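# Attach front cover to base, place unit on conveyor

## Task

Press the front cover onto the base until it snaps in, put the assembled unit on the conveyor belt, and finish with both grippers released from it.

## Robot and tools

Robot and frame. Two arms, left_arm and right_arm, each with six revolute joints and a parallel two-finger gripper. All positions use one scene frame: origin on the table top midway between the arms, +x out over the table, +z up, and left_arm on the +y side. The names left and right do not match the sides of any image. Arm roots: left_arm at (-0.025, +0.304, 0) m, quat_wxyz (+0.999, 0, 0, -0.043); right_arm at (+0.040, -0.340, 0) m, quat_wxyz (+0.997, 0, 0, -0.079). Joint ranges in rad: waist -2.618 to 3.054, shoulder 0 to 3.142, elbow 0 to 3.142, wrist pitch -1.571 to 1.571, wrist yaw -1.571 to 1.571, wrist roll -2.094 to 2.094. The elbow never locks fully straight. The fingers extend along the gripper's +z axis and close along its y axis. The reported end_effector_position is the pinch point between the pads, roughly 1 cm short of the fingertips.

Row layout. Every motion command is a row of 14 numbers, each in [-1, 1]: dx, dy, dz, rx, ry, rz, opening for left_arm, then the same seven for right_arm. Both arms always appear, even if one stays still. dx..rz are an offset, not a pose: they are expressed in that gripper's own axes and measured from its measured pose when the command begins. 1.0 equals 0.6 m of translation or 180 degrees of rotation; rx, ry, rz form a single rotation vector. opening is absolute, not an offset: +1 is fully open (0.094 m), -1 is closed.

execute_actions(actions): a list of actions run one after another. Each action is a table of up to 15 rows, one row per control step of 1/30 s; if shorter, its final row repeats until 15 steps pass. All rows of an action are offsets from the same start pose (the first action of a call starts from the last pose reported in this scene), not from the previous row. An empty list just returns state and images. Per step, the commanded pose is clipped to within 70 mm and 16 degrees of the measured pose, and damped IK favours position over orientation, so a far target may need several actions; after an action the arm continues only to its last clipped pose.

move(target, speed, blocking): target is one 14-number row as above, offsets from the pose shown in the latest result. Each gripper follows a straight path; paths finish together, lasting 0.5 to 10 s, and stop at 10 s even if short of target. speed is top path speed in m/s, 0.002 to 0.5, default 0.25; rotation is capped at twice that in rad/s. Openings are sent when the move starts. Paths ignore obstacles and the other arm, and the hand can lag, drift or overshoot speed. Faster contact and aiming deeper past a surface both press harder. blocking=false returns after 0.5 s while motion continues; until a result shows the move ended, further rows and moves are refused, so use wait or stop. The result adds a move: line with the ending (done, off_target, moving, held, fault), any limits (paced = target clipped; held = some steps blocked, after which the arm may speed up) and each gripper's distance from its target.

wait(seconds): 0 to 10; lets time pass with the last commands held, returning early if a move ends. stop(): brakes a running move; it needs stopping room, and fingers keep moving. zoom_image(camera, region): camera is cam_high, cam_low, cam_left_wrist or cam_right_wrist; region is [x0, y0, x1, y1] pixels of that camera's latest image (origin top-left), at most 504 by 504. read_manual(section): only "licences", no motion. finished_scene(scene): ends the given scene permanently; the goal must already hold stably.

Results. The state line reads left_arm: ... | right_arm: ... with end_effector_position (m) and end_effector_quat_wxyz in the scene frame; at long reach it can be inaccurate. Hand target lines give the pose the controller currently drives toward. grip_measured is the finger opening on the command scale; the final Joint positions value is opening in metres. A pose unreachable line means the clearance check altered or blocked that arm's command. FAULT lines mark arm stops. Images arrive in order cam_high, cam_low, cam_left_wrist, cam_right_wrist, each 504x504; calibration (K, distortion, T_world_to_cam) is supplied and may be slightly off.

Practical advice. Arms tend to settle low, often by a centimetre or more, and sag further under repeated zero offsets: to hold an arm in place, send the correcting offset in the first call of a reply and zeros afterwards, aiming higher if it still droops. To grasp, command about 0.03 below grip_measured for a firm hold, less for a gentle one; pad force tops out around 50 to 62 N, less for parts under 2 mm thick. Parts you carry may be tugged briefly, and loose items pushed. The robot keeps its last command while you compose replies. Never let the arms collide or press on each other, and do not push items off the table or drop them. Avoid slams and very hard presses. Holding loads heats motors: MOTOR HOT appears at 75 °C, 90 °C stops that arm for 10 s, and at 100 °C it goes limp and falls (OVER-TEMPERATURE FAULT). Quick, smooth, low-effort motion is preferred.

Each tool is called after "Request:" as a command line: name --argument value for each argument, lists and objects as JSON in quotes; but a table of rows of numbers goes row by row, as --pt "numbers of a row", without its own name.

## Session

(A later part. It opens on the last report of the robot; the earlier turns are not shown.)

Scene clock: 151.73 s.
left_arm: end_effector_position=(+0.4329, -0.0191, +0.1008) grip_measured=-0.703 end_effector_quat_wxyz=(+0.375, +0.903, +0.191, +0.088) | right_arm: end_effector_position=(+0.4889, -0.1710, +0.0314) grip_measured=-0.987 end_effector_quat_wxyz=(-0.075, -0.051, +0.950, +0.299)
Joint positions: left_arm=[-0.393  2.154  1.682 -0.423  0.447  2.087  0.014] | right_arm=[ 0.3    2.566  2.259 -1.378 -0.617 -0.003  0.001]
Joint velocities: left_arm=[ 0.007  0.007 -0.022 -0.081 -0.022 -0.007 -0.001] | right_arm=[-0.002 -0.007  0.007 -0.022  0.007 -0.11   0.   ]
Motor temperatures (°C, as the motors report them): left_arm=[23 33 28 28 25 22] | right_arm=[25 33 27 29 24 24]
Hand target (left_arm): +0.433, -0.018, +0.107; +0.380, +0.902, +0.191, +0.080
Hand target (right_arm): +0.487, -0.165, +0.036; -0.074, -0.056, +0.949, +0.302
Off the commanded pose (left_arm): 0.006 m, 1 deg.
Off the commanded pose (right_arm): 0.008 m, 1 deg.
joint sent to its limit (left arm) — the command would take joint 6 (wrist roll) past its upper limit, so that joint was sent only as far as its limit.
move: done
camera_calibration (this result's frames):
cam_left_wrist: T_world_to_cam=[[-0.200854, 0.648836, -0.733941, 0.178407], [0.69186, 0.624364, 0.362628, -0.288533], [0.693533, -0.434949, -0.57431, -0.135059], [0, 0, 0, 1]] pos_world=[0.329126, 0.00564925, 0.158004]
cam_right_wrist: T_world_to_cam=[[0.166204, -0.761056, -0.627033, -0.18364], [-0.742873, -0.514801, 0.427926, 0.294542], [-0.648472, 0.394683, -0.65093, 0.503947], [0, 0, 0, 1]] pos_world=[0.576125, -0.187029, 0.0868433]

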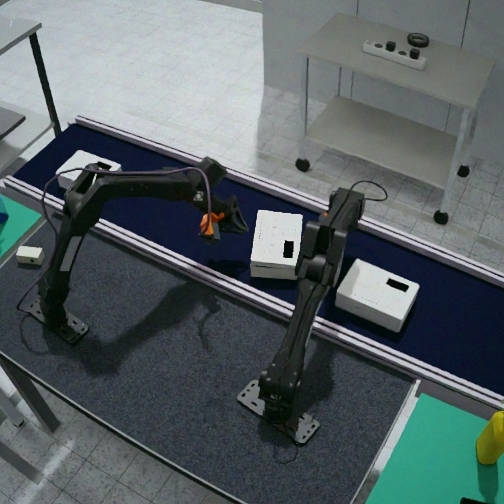

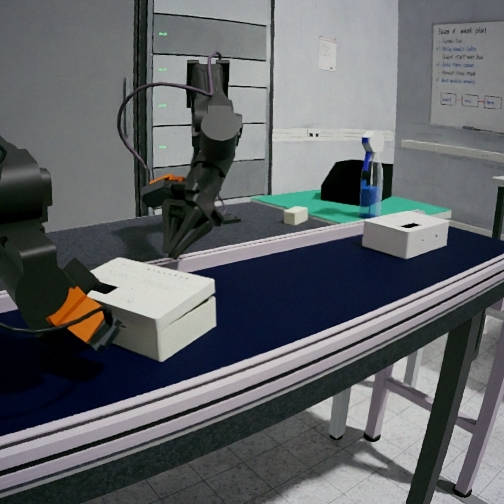

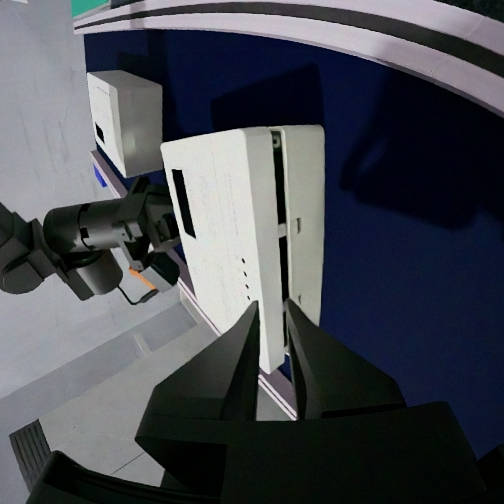

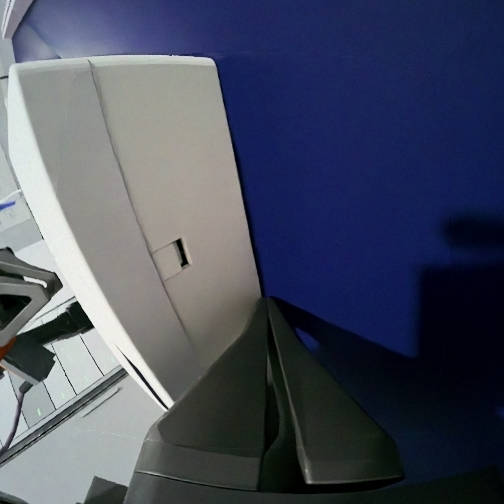

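Request:
move --target '[0,0.02,0.022,0,0,0,-0.7, 0.002,0.012,0.0,0,0,0,-1]' --speed 0.05

Scene clock: 152.70 s.
left_arm: end_effector_position=(+0.4411, -0.0307, +0.0986) grip_measured=-0.703 end_effector_quat_wxyz=(+0.376, +0.903, +0.187, +0.094) | right_arm: end_effector_position=(+0.4889, -0.1711, +0.0313) grip_measured=-0.987 end_effector_quat_wxyz=(-0.077, -0.047, +0.950, +0.298)
Joint positions: left_arm=[-0.408  2.2    1.743 -0.424  0.434  2.082  0.014] | right_arm=[ 0.3    2.566  2.259 -1.378 -0.617  0.006  0.001]
Joint velocities: left_arm=[-0.007 -0.007  0.002 -0.022  0.022 -0.037 -0.   ] | right_arm=[ 0.022  0.012 -0.012  0.007 -0.022 -0.037  0.   ]
Motor temperatures (°C, as the motors report them): left_arm=[23 33 28 28 25 22] | right_arm=[25 33 27 29 24 24]
Hand target (left_arm): +0.440, -0.035, +0.100; +0.375, +0.903, +0.191, +0.088
Hand target (right_arm): +0.487, -0.165, +0.036; -0.075, -0.051, +0.950, +0.299
Off the commanded pose (left_arm): 0.005 m, 1 deg.
Off the commanded pose (right_arm): 0.007 m, 1 deg.
move: done
camera_calibration (this result's frames):
cam_left_wrist: T_world_to_cam=[[-0.189146, 0.650392, -0.735672, 0.18103], [0.688928, 0.621757, 0.372554, -0.285949], [0.699715, -0.436358, -0.565677, -0.150734], [0, 0, 0, 1]] pos_world=[0.33671, -0.00572318, 0.154443]
cam_right_wrist: T_world_to_cam=[[0.157471, -0.763708, -0.626061, -0.179989], [-0.744465, -0.508341, 0.432854, 0.296253], [-0.648826, 0.397918, -0.648603, 0.504598], [0, 0, 0, 1]] pos_world=[0.576289, -0.187651, 0.0863654]

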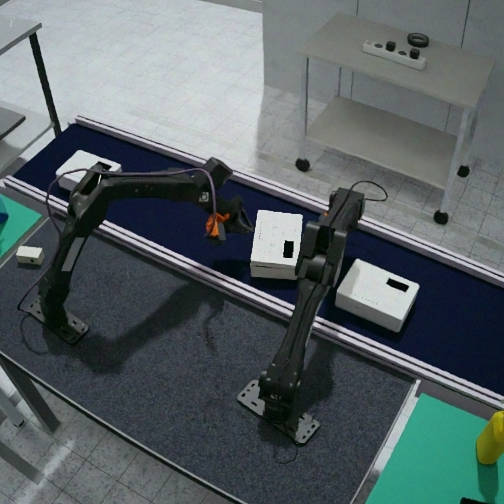

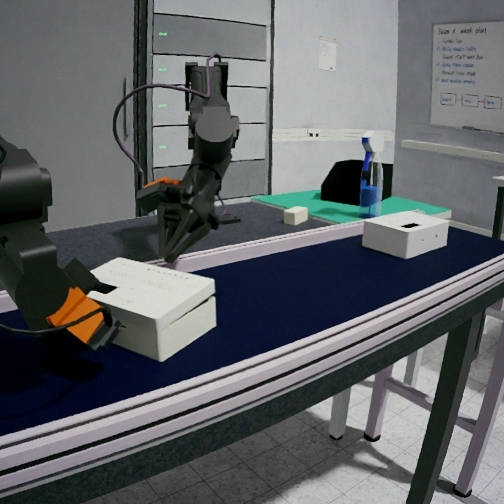

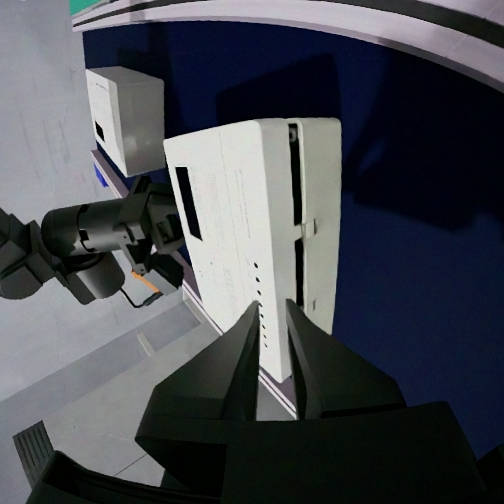

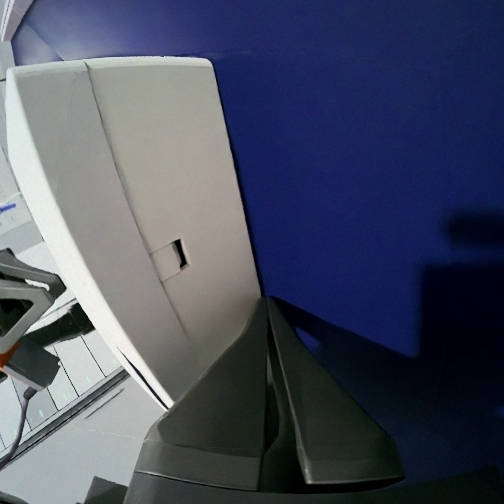

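Request:
move --target '[0,0.0,0.085,0,0,0,-0.7, 0.016,0.05,0.0135,0,0,0,-1]' --speed 0.04

Scene clock: 154.43 s.
left_arm: end_effector_position=(+0.4637, -0.0408, +0.0744) grip_measured=-0.701 end_effector_quat_wxyz=(+0.368, +0.902, +0.198, +0.109) | right_arm: end_effector_position=(+0.4873, -0.1747, +0.0295) grip_measured=-0.987 end_effector_quat_wxyz=(-0.073, -0.031, +0.961, +0.263)
Joint positions: left_arm=[-0.417  2.309  1.829 -0.388  0.389  2.064  0.014] | right_arm=[ 0.315  2.53   2.214 -1.344 -0.547  0.067  0.001]
Joint velocities: left_arm=[-0.012 -0.002  0.002  0.125  0.022 -0.051  0.   ] | right_arm=[ 0.007  0.007  0.012  0.022 -0.007  0.066 -0.   ]
Motor temperatures (°C, as the motors report them): left_arm=[23 33 28 29 25 22] | right_arm=[25 33 26 29 24 24]
Hand target (left_arm): +0.455, -0.062, +0.063; +0.375, +0.903, +0.187, +0.093
Hand target (right_arm): +0.477, -0.145, +0.043; -0.079, -0.047, +0.950, +0.297
Off the commanded pose (left_arm): 0.026 m, 2 deg.
Off the commanded pose (right_arm): 0.036 m, 5 deg.
move: off_target (left_arm, right_arm)
camera_calibration (this result's frames):
cam_left_wrist: T_world_to_cam=[[-0.197772, 0.657545, -0.726994, 0.177639], [0.662526, 0.636267, 0.395251, -0.275094], [0.722457, -0.403483, -0.561477, -0.194162], [0, 0, 0, 1]] pos_world=[0.357664, -0.0201138, 0.128856]
cam_right_wrist: T_world_to_cam=[[0.13615, -0.812521, -0.566809, -0.183519], [-0.759375, -0.453035, 0.467021, 0.309867], [-0.636249, 0.366836, -0.678689, 0.49318], [0, 0, 0, 1]] pos_world=[0.574077, -0.189648, 0.0859817]

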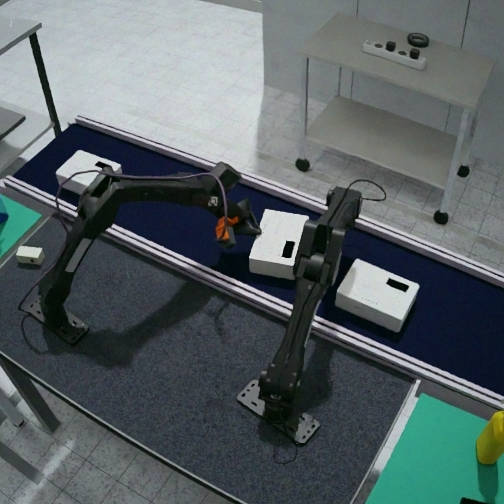

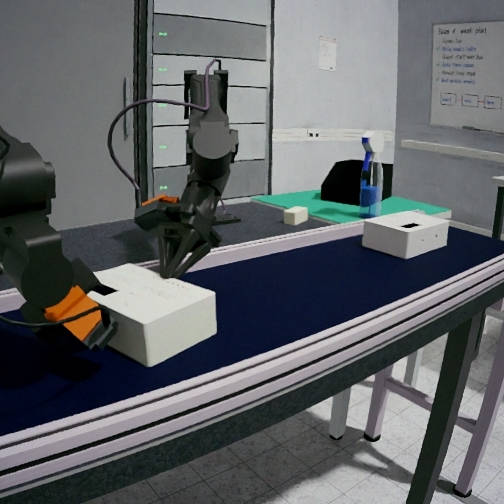

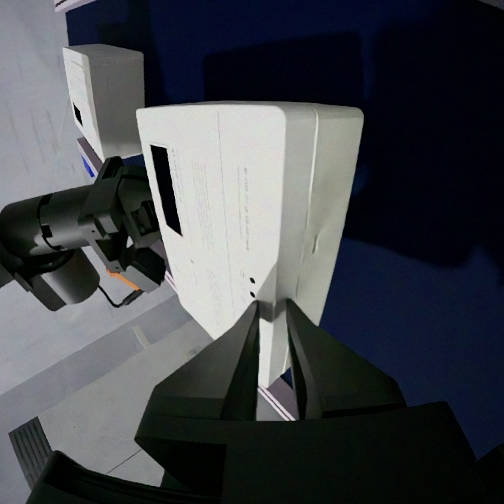

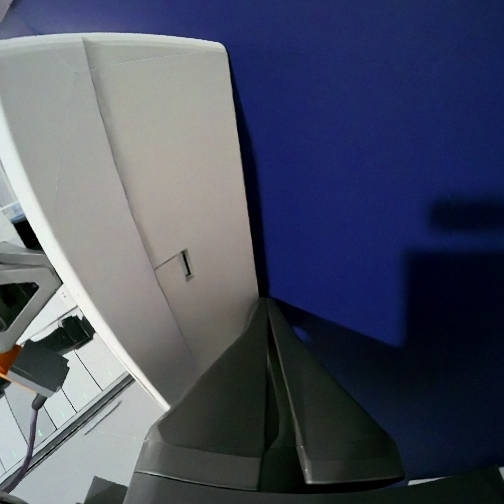

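The gap has closed. Backing both arms away.

Request:
move --target '[0,0,-0.13,0,0,0,-0.7, 0,-0.03,-0.12,0,0,0,-1]' --speed 0.12

Request:
zoom_image --camera "cam_low" --region '[40, 240, 240, 380]'

Request:
zoom_image --camera "cam_high" --region '[220, 190, 340, 300]'

Scene clock: 155.90 s.
left_arm: end_effector_position=(+0.4444, +0.0024, +0.1315) grip_measured=-0.701 end_effector_quat_wxyz=(+0.371, +0.896, +0.207, +0.126) | right_arm: end_effector_position=(+0.4954, -0.2252, +0.0725) grip_measured=-0.987 end_effector_quat_wxyz=(-0.064, -0.018, +0.962, +0.263)
Joint positions: left_arm=[-0.362  2.088  1.687 -0.45   0.4    2.089  0.014] | right_arm=[ 0.209  2.543  2.409 -1.563 -0.536 -0.022  0.001]
Joint velocities: left_arm=[ 0.007 -0.012 -0.002  0.007 -0.007 -0.066 -0.002] | right_arm=[-0.002  0.012 -0.012 -0.095 -0.037 -0.022 -0.001]
Motor temperatures (°C, as the motors report them): left_arm=[23 33 28 28 25 22] | right_arm=[25 33 27 29 24 24]
Hand target (left_arm): +0.437, +0.006, +0.131; +0.370, +0.898, +0.209, +0.110
Hand target (right_arm): +0.498, -0.227, +0.081; -0.054, -0.025, +0.963, +0.264
Off the commanded pose (left_arm): 0.009 m, 2 deg.
Off the commanded pose (right_arm): 0.010 m, 2 deg.
joint sent to its limit (left arm) — the command would take joint 6 (wrist roll) past its upper limit, so that joint was sent only as far as its limit.
joint sent to its limit (right arm) — the command would take joint 4 (wrist pitch) past its lower limit, so that joint was sent only as far as its limit.
move: done
camera_calibration (this result's frames):
cam_left_wrist: T_world_to_cam=[[-0.197831, 0.647092, -0.736298, 0.18824], [0.63215, 0.658298, 0.408694, -0.300668], [0.749166, -0.384599, -0.539291, -0.145557], [0, 0, 0, 1]] pos_world=[0.336354, 0.0201397, 0.182984]
cam_right_wrist: T_world_to_cam=[[0.117433, -0.817304, -0.564114, -0.193292], [-0.77679, -0.429503, 0.460569, 0.287466], [-0.618714, 0.384112, -0.685311, 0.541704], [0, 0, 0, 1]] pos_world=[0.581159, -0.242586, 0.129799]

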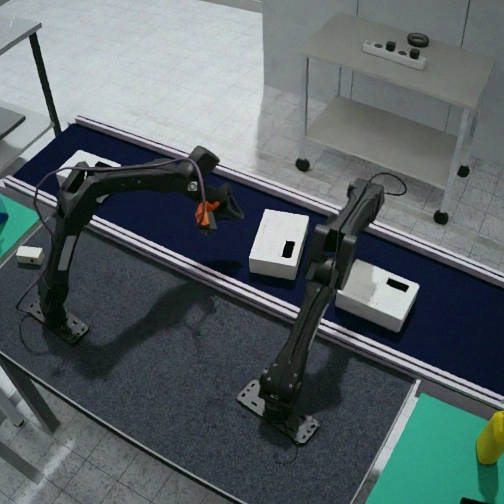

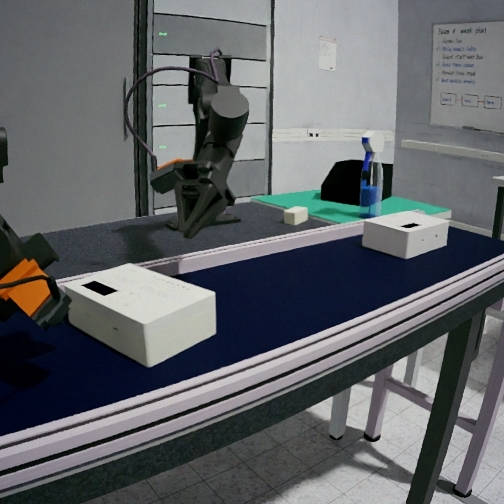

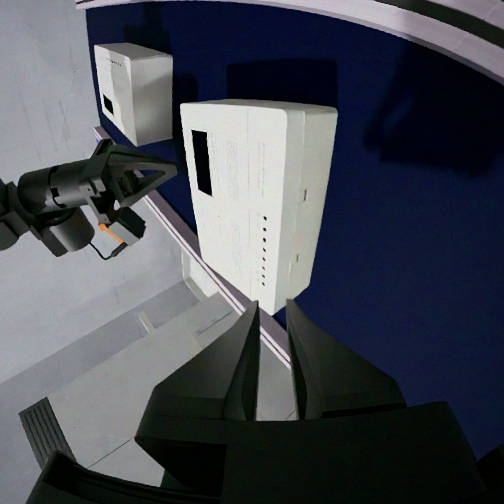

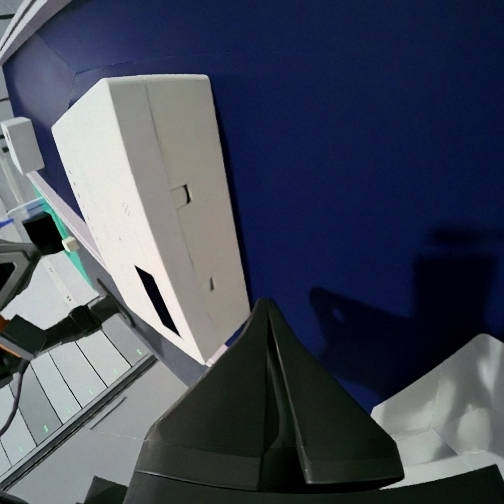

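Region (40, 240, 240, 380) of cam_low's 504x504 image, scaled by 2.520, with more detail than that image has; it fills the top 353 rows of this view, and the rest is white.

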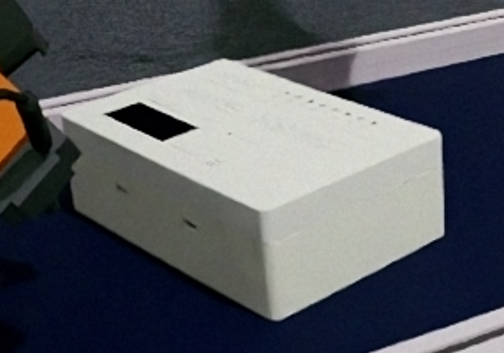

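Region (220, 190, 340, 300) of cam_high's 504x504 image, scaled by 4.200, with more detail than that image has; it fills the top 462 rows of this view, and the rest is white.

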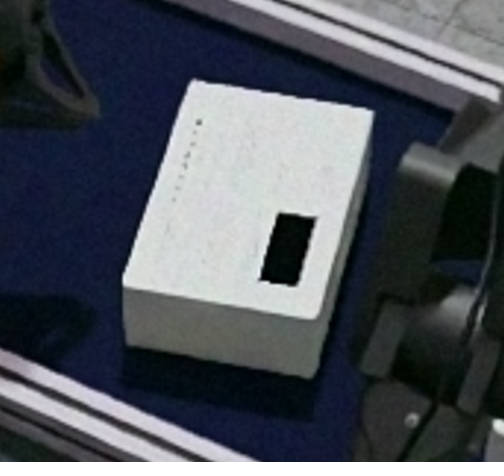

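Request:
zoom_image --camera "cam_right_wrist" --region '[120, 70, 270, 330]'

Request:
zoom_image --camera "cam_left_wrist" --region '[250, 90, 350, 320]'

Region (120, 70, 270, 330) of cam_right_wrist's 504x504 image, scaled by 1.938, with more detail than that image has; it fills the left 291 columns of this view, and the rest is white.

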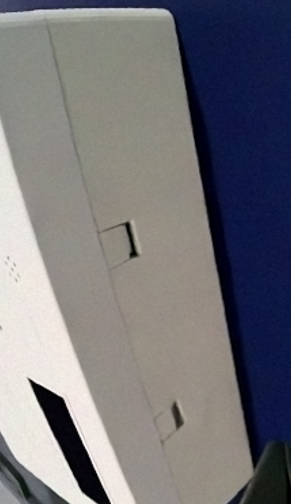

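Region (250, 90, 350, 320) of cam_left_wrist's 504x504 image, scaled by 2.191, with more detail than that image has; it fills the left 219 columns of this view, and the rest is white.

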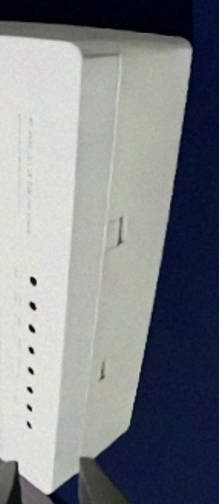

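Request:
move --target '[0,0,-0.12,0,0,0,-0.7, 0.033,0.164,0.005,0.17,-0.038,0,-1]' --speed 0.2

Scene clock: 158.23 s.
left_arm: end_effector_position=(+0.4253, +0.0405, +0.1824) grip_measured=-0.701 end_effector_quat_wxyz=(+0.376, +0.887, +0.225, +0.143) | right_arm: end_effector_position=(+0.4739, -0.1395, +0.1068) grip_measured=-0.987 end_effector_quat_wxyz=(+0.016, -0.022, +0.999, +0.020)
Joint positions: left_arm=[-0.311  1.906  1.613 -0.533  0.405  2.089  0.014] | right_arm=[ 0.581  2.456  2.494 -1.563 -0.024  0.378  0.001]
Joint velocities: left_arm=[-0.012 -0.007  0.012 -0.007  0.007  0.037 -0.001] | right_arm=[-0.002  0.002 -0.012  0.051 -0.037 -0.051 -0.001]
Motor temperatures (°C, as the motors report them): left_arm=[23 33 28 28 25 22] | right_arm=[25 34 27 29 24 24]
Hand target (left_arm): +0.418, +0.045, +0.183; +0.376, +0.889, +0.228, +0.129
Hand target (right_arm): +0.477, -0.141, +0.124; +0.038, -0.018, +0.999, +0.020
Off the commanded pose (left_arm): 0.010 m, 3 deg.
Off the commanded pose (right_arm): 0.016 m, 3 deg.
joint sent to its limit (left arm) — the command would take joint 6 (wrist roll) past its upper limit, so that joint was sent only as far as its limit.
joint sent to its limit (right arm) — the command would take joint 4 (wrist pitch) past its lower limit, so that joint was sent only as far as its limit.
move: off_target (left_arm, right_arm)
camera_calibration (this result's frames):
cam_left_wrist: T_world_to_cam=[[-0.212753, 0.627248, -0.749197, 0.206772], [0.590728, 0.693327, 0.41272, -0.319035], [0.778316, -0.354765, -0.518041, -0.10662], [0, 0, 0, 1]] pos_world=[0.315439, 0.0536733, 0.231352]
cam_right_wrist: T_world_to_cam=[[0.171735, -0.981214, -0.0878979, -0.200803], [-0.860514, -0.192848, 0.471513, 0.363293], [-0.479607, -0.00533778, -0.877467, 0.419284], [0, 0, 0, 1]] pos_world=[0.548195, -0.124732, 0.17896]

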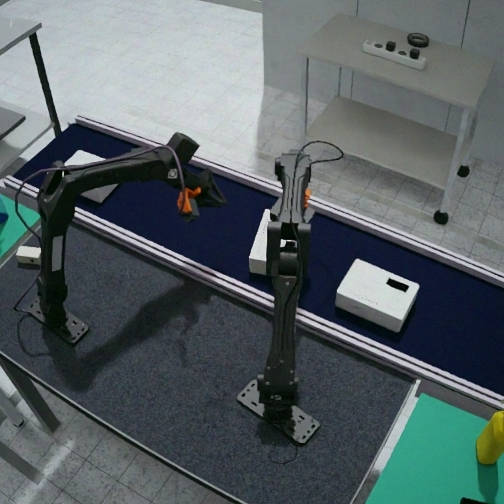

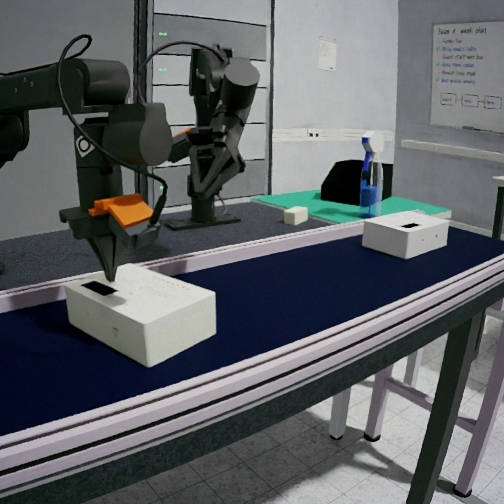

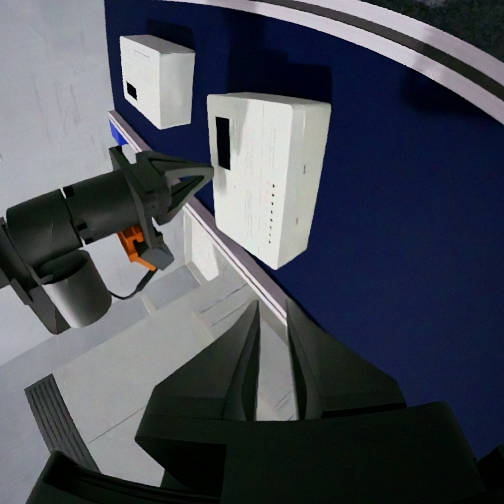

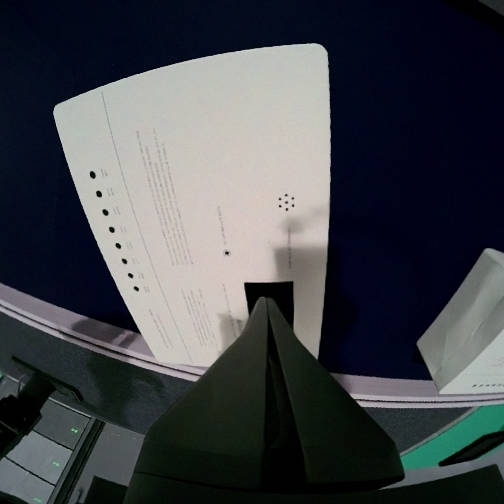

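Request:
move --target '[0,0,-0.01,0,0,0,-0.7, -0.025,0.005,0.02,0,0,0,-1]' --speed 0.08

Request:
move --target '[0,0,0,0,0,0,-0.7, 0,0,0.09,0,0,0,-1]' --speed 0.05

Scene clock: 159.10 s.
left_arm: end_effector_position=(+0.4252, +0.0406, +0.1823) grip_measured=-0.701 end_effector_quat_wxyz=(+0.376, +0.887, +0.225, +0.143) | right_arm: end_effector_position=(+0.4849, -0.1349, +0.0910) grip_measured=-0.987 end_effector_quat_wxyz=(+0.016, -0.022, +0.999, +0.019)
Joint positions: left_arm=[-0.311  1.906  1.613 -0.534  0.405  2.089  0.014] | right_arm=[ 0.581  2.534  2.574 -1.566 -0.023  0.379  0.001]
Joint velocities: left_arm=[ 0.002  0.007 -0.002 -0.022  0.037 -0.007  0.001] | right_arm=[-0.002  0.017  0.027  0.007 -0.037 -0.022 -0.   ]
Motor temperatures (°C, as the motors report them): left_arm=[23 33 28 28 25 22] | right_arm=[25 34 27 29 24 24]
Hand target (left_arm): +0.423, +0.044, +0.186; +0.377, +0.887, +0.227, +0.143
Hand target (right_arm): +0.489, -0.136, +0.095; +0.023, -0.022, +0.999, +0.023
Off the commanded pose (left_arm): 0.006 m, 0 deg.
Off the commanded pose (right_arm): 0.006 m, 0 deg.
joint sent to its limit (left arm) — the command would take joint 6 (wrist roll) past its upper limit, so that joint was sent only as far as its limit.
joint sent to its limit (right arm) — the command would take joint 4 (wrist pitch) past its lower limit, so that joint was sent only as far as its limit.
move: done
camera_calibration (this result's frames):
cam_left_wrist: T_world_to_cam=[[-0.213281, 0.627468, -0.748863, 0.206779], [0.591019, 0.693206, 0.412508, -0.319029], [0.777951, -0.354612, -0.518693, -0.106302], [0, 0, 0, 1]] pos_world=[0.315352, 0.0537096, 0.231312]
cam_right_wrist: T_world_to_cam=[[0.17088, -0.981516, -0.0861739, -0.199317], [-0.860461, -0.191267, 0.472254, 0.381249], [-0.480007, -0.00654952, -0.87724, 0.410681], [0, 0, 0, 1]] pos_world=[0.559239, -0.120023, 0.163044]

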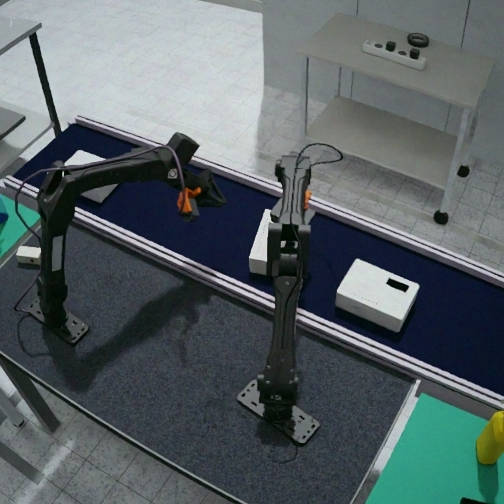

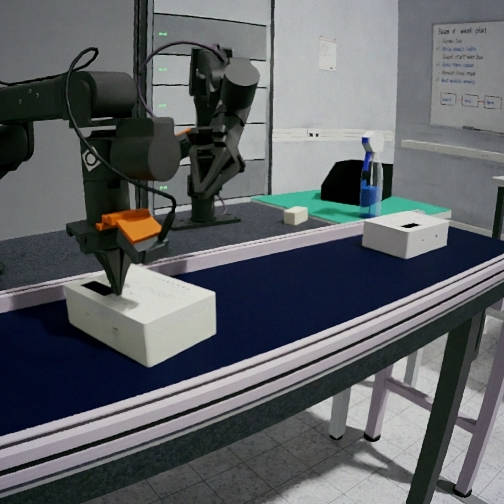

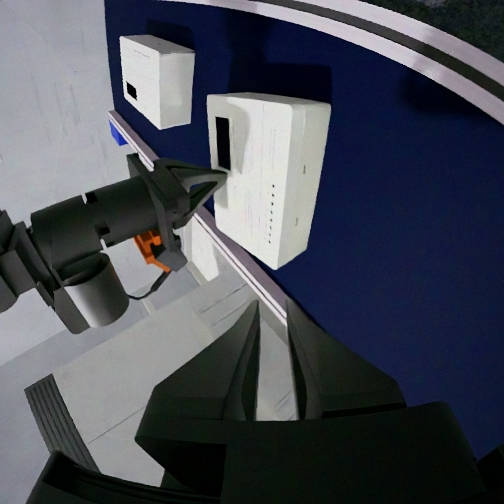

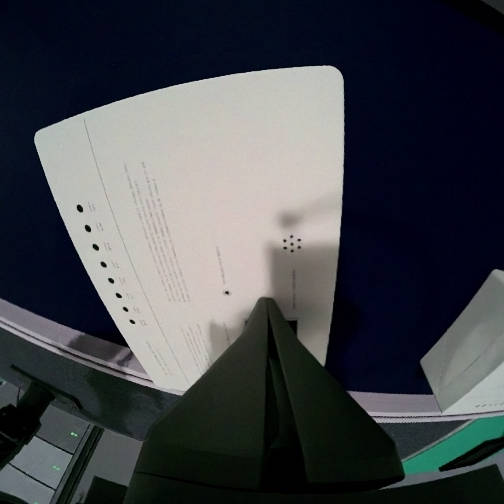

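Scene clock: 160.40 s.
left_arm: end_effector_position=(+0.4252, +0.0406, +0.1823) grip_measured=-0.701 end_effector_quat_wxyz=(+0.376, +0.887, +0.225, +0.143) | right_arm: end_effector_position=(+0.4845, -0.1350, +0.0869) grip_measured=-0.987 end_effector_quat_wxyz=(+0.043, -0.022, +0.998, +0.031)
Joint positions: left_arm=[-0.311  1.906  1.613 -0.534  0.405  2.089  0.014] | right_arm=[ 0.581  2.398  2.304 -1.372 -0.023  0.379  0.001]
Joint velocities: left_arm=[-0.002 -0.007  0.002 -0.007 -0.022  0.022 -0.   ] | right_arm=[ 0.002 -0.037 -0.027  0.007 -0.007  0.022 -0.   ]
Motor temperatures (°C, as the motors report them): left_arm=[23 32 28 29 25 22] | right_arm=[25 33 27 29 24 24]
Hand target (left_arm): +0.425, +0.041, +0.182; +0.376, +0.887, +0.225, +0.143
Hand target (right_arm): +0.483, -0.134, +0.039; +0.015, -0.022, +0.999, +0.019
Off the commanded pose (left_arm): 0.000 m, 0 deg.
Off the commanded pose (right_arm): 0.050 m, 3 deg.
move: off_target (right_arm)
camera_calibration (this result's frames):
cam_left_wrist: T_world_to_cam=[[-0.213281, 0.627468, -0.748863, 0.206779], [0.591019, 0.693206, 0.412508, -0.319029], [0.777951, -0.354612, -0.518693, -0.106302], [0, 0, 0, 1]] pos_world=[0.315352, 0.0537096, 0.231312]
cam_right_wrist: T_world_to_cam=[[0.176012, -0.979182, -0.10111, -0.200572], [-0.884764, -0.202388, 0.419798, 0.397621], [-0.431523, 0.0155695, -0.901968, 0.388595], [0, 0, 0, 1]] pos_world=[0.554792, -0.121973, 0.1633]

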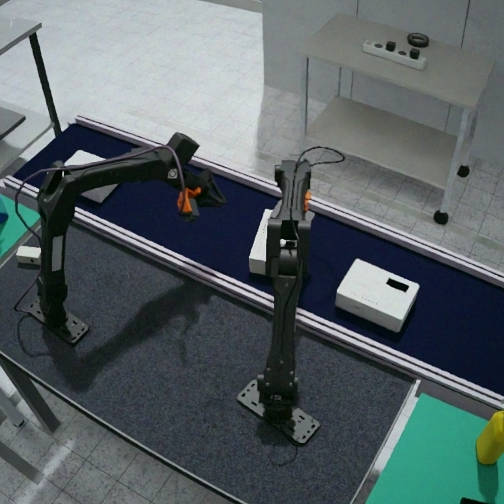

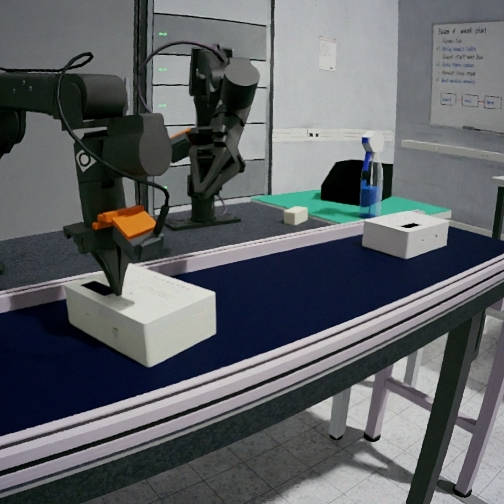

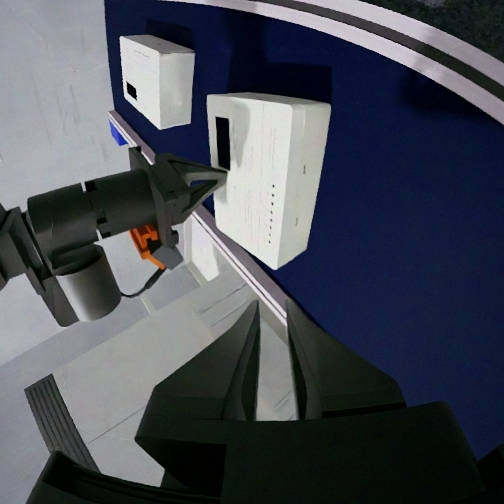

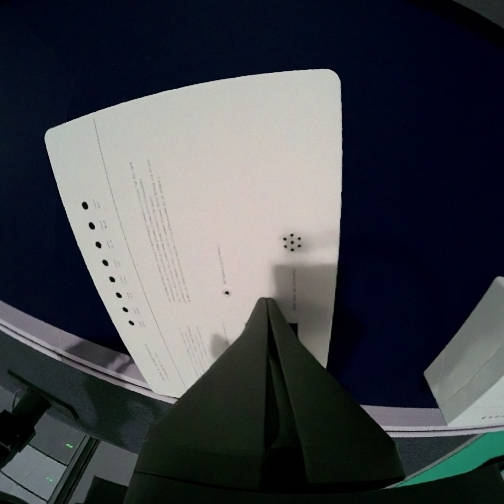

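The press reads z 0.087, which matches the snapped height. Lifting off.

Request:
move --target '[0,0,-0.01,0,0,0,-0.7, 0,0,-0.1,0,-0.05,0,-1]' --speed 0.15

Request:
zoom_image --camera "cam_low" --region '[50, 260, 230, 380]'

Scene clock: 161.63 s.
left_arm: end_effector_position=(+0.4252, +0.0406, +0.1823) grip_measured=-0.701 end_effector_quat_wxyz=(+0.376, +0.887, +0.225, +0.143) | right_arm: end_effector_position=(+0.4801, -0.1424, +0.1442) grip_measured=-0.987 end_effector_quat_wxyz=(+0.111, -0.019, +0.993, +0.035)
Joint positions: left_arm=[-0.311  1.906  1.613 -0.534  0.405  2.089  0.014] | right_arm=[ 0.588  2.221  2.209 -1.326  0.025  0.388  0.001]
Joint velocities: left_arm=[-0.007  0.007  0.012  0.007 -0.022  0.095 -0.   ] | right_arm=[-0.007  0.002 -0.022  0.022  0.007  0.007 -0.001]
Motor temperatures (°C, as the motors report them): left_arm=[23 32 28 29 25 22] | right_arm=[25 33 27 29 24 24]
Hand target (left_arm): +0.423, +0.044, +0.186; +0.376, +0.887, +0.227, +0.143
Hand target (right_arm): +0.480, -0.140, +0.147; +0.121, -0.019, +0.992, +0.032
Off the commanded pose (left_arm): 0.006 m, 0 deg.
Off the commanded pose (right_arm): 0.004 m, 1 deg.
joint sent to its limit (left arm) — the command would take joint 6 (wrist roll) past its upper limit, so that joint was sent only as far as its limit.
move: done
camera_calibration (this result's frames):
cam_left_wrist: T_world_to_cam=[[-0.213281, 0.627468, -0.748863, 0.206779], [0.591019, 0.693206, 0.412508, -0.319029], [0.777951, -0.354612, -0.518693, -0.106302], [0, 0, 0, 1]] pos_world=[0.315352, 0.0537096, 0.231312]
cam_right_wrist: T_world_to_cam=[[0.178747, -0.979979, -0.0876938, -0.204624], [-0.935345, -0.196903, 0.293868, 0.411427], [-0.305251, 0.029496, -0.951815, 0.386966], [0, 0, 0, 1]] pos_world=[0.539524, -0.130929, 0.229471]

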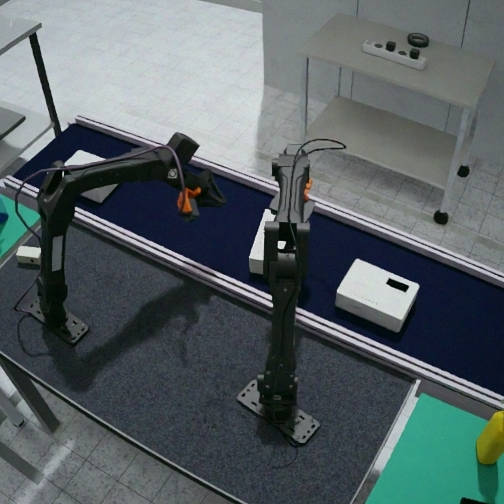

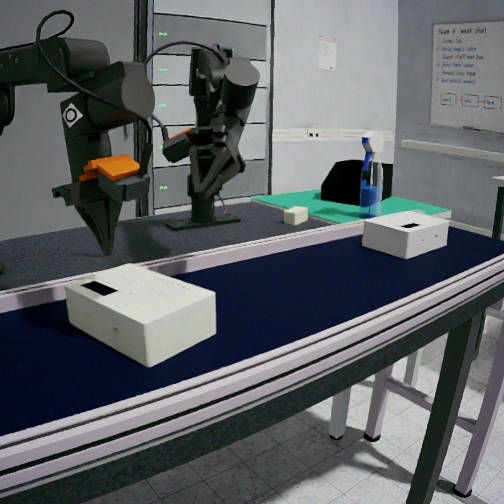

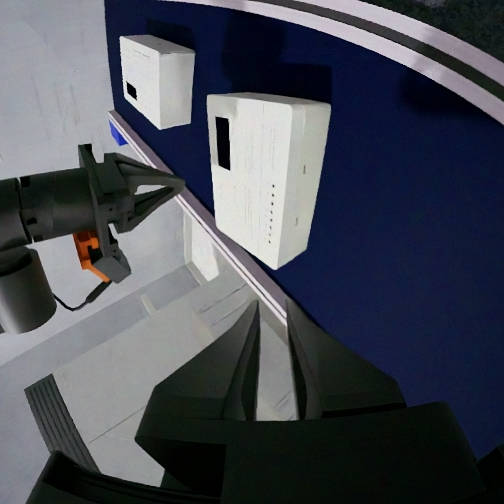

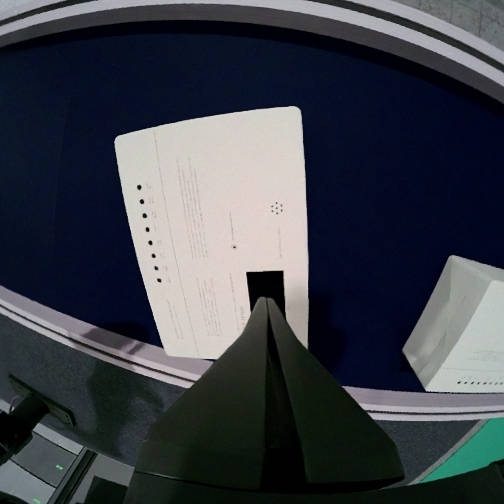

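Region (50, 260, 230, 380) of cam_low's 504x504 image, scaled by 2.800, with more detail than that image has.

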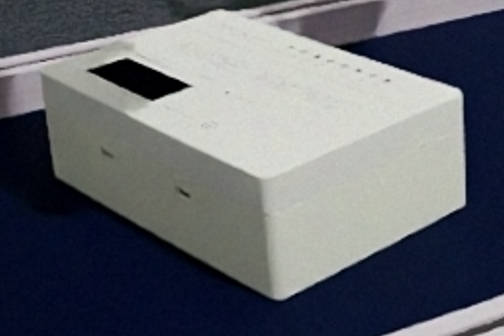

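Request:
finished_scene --scene 2

The scene is finished: the task was done.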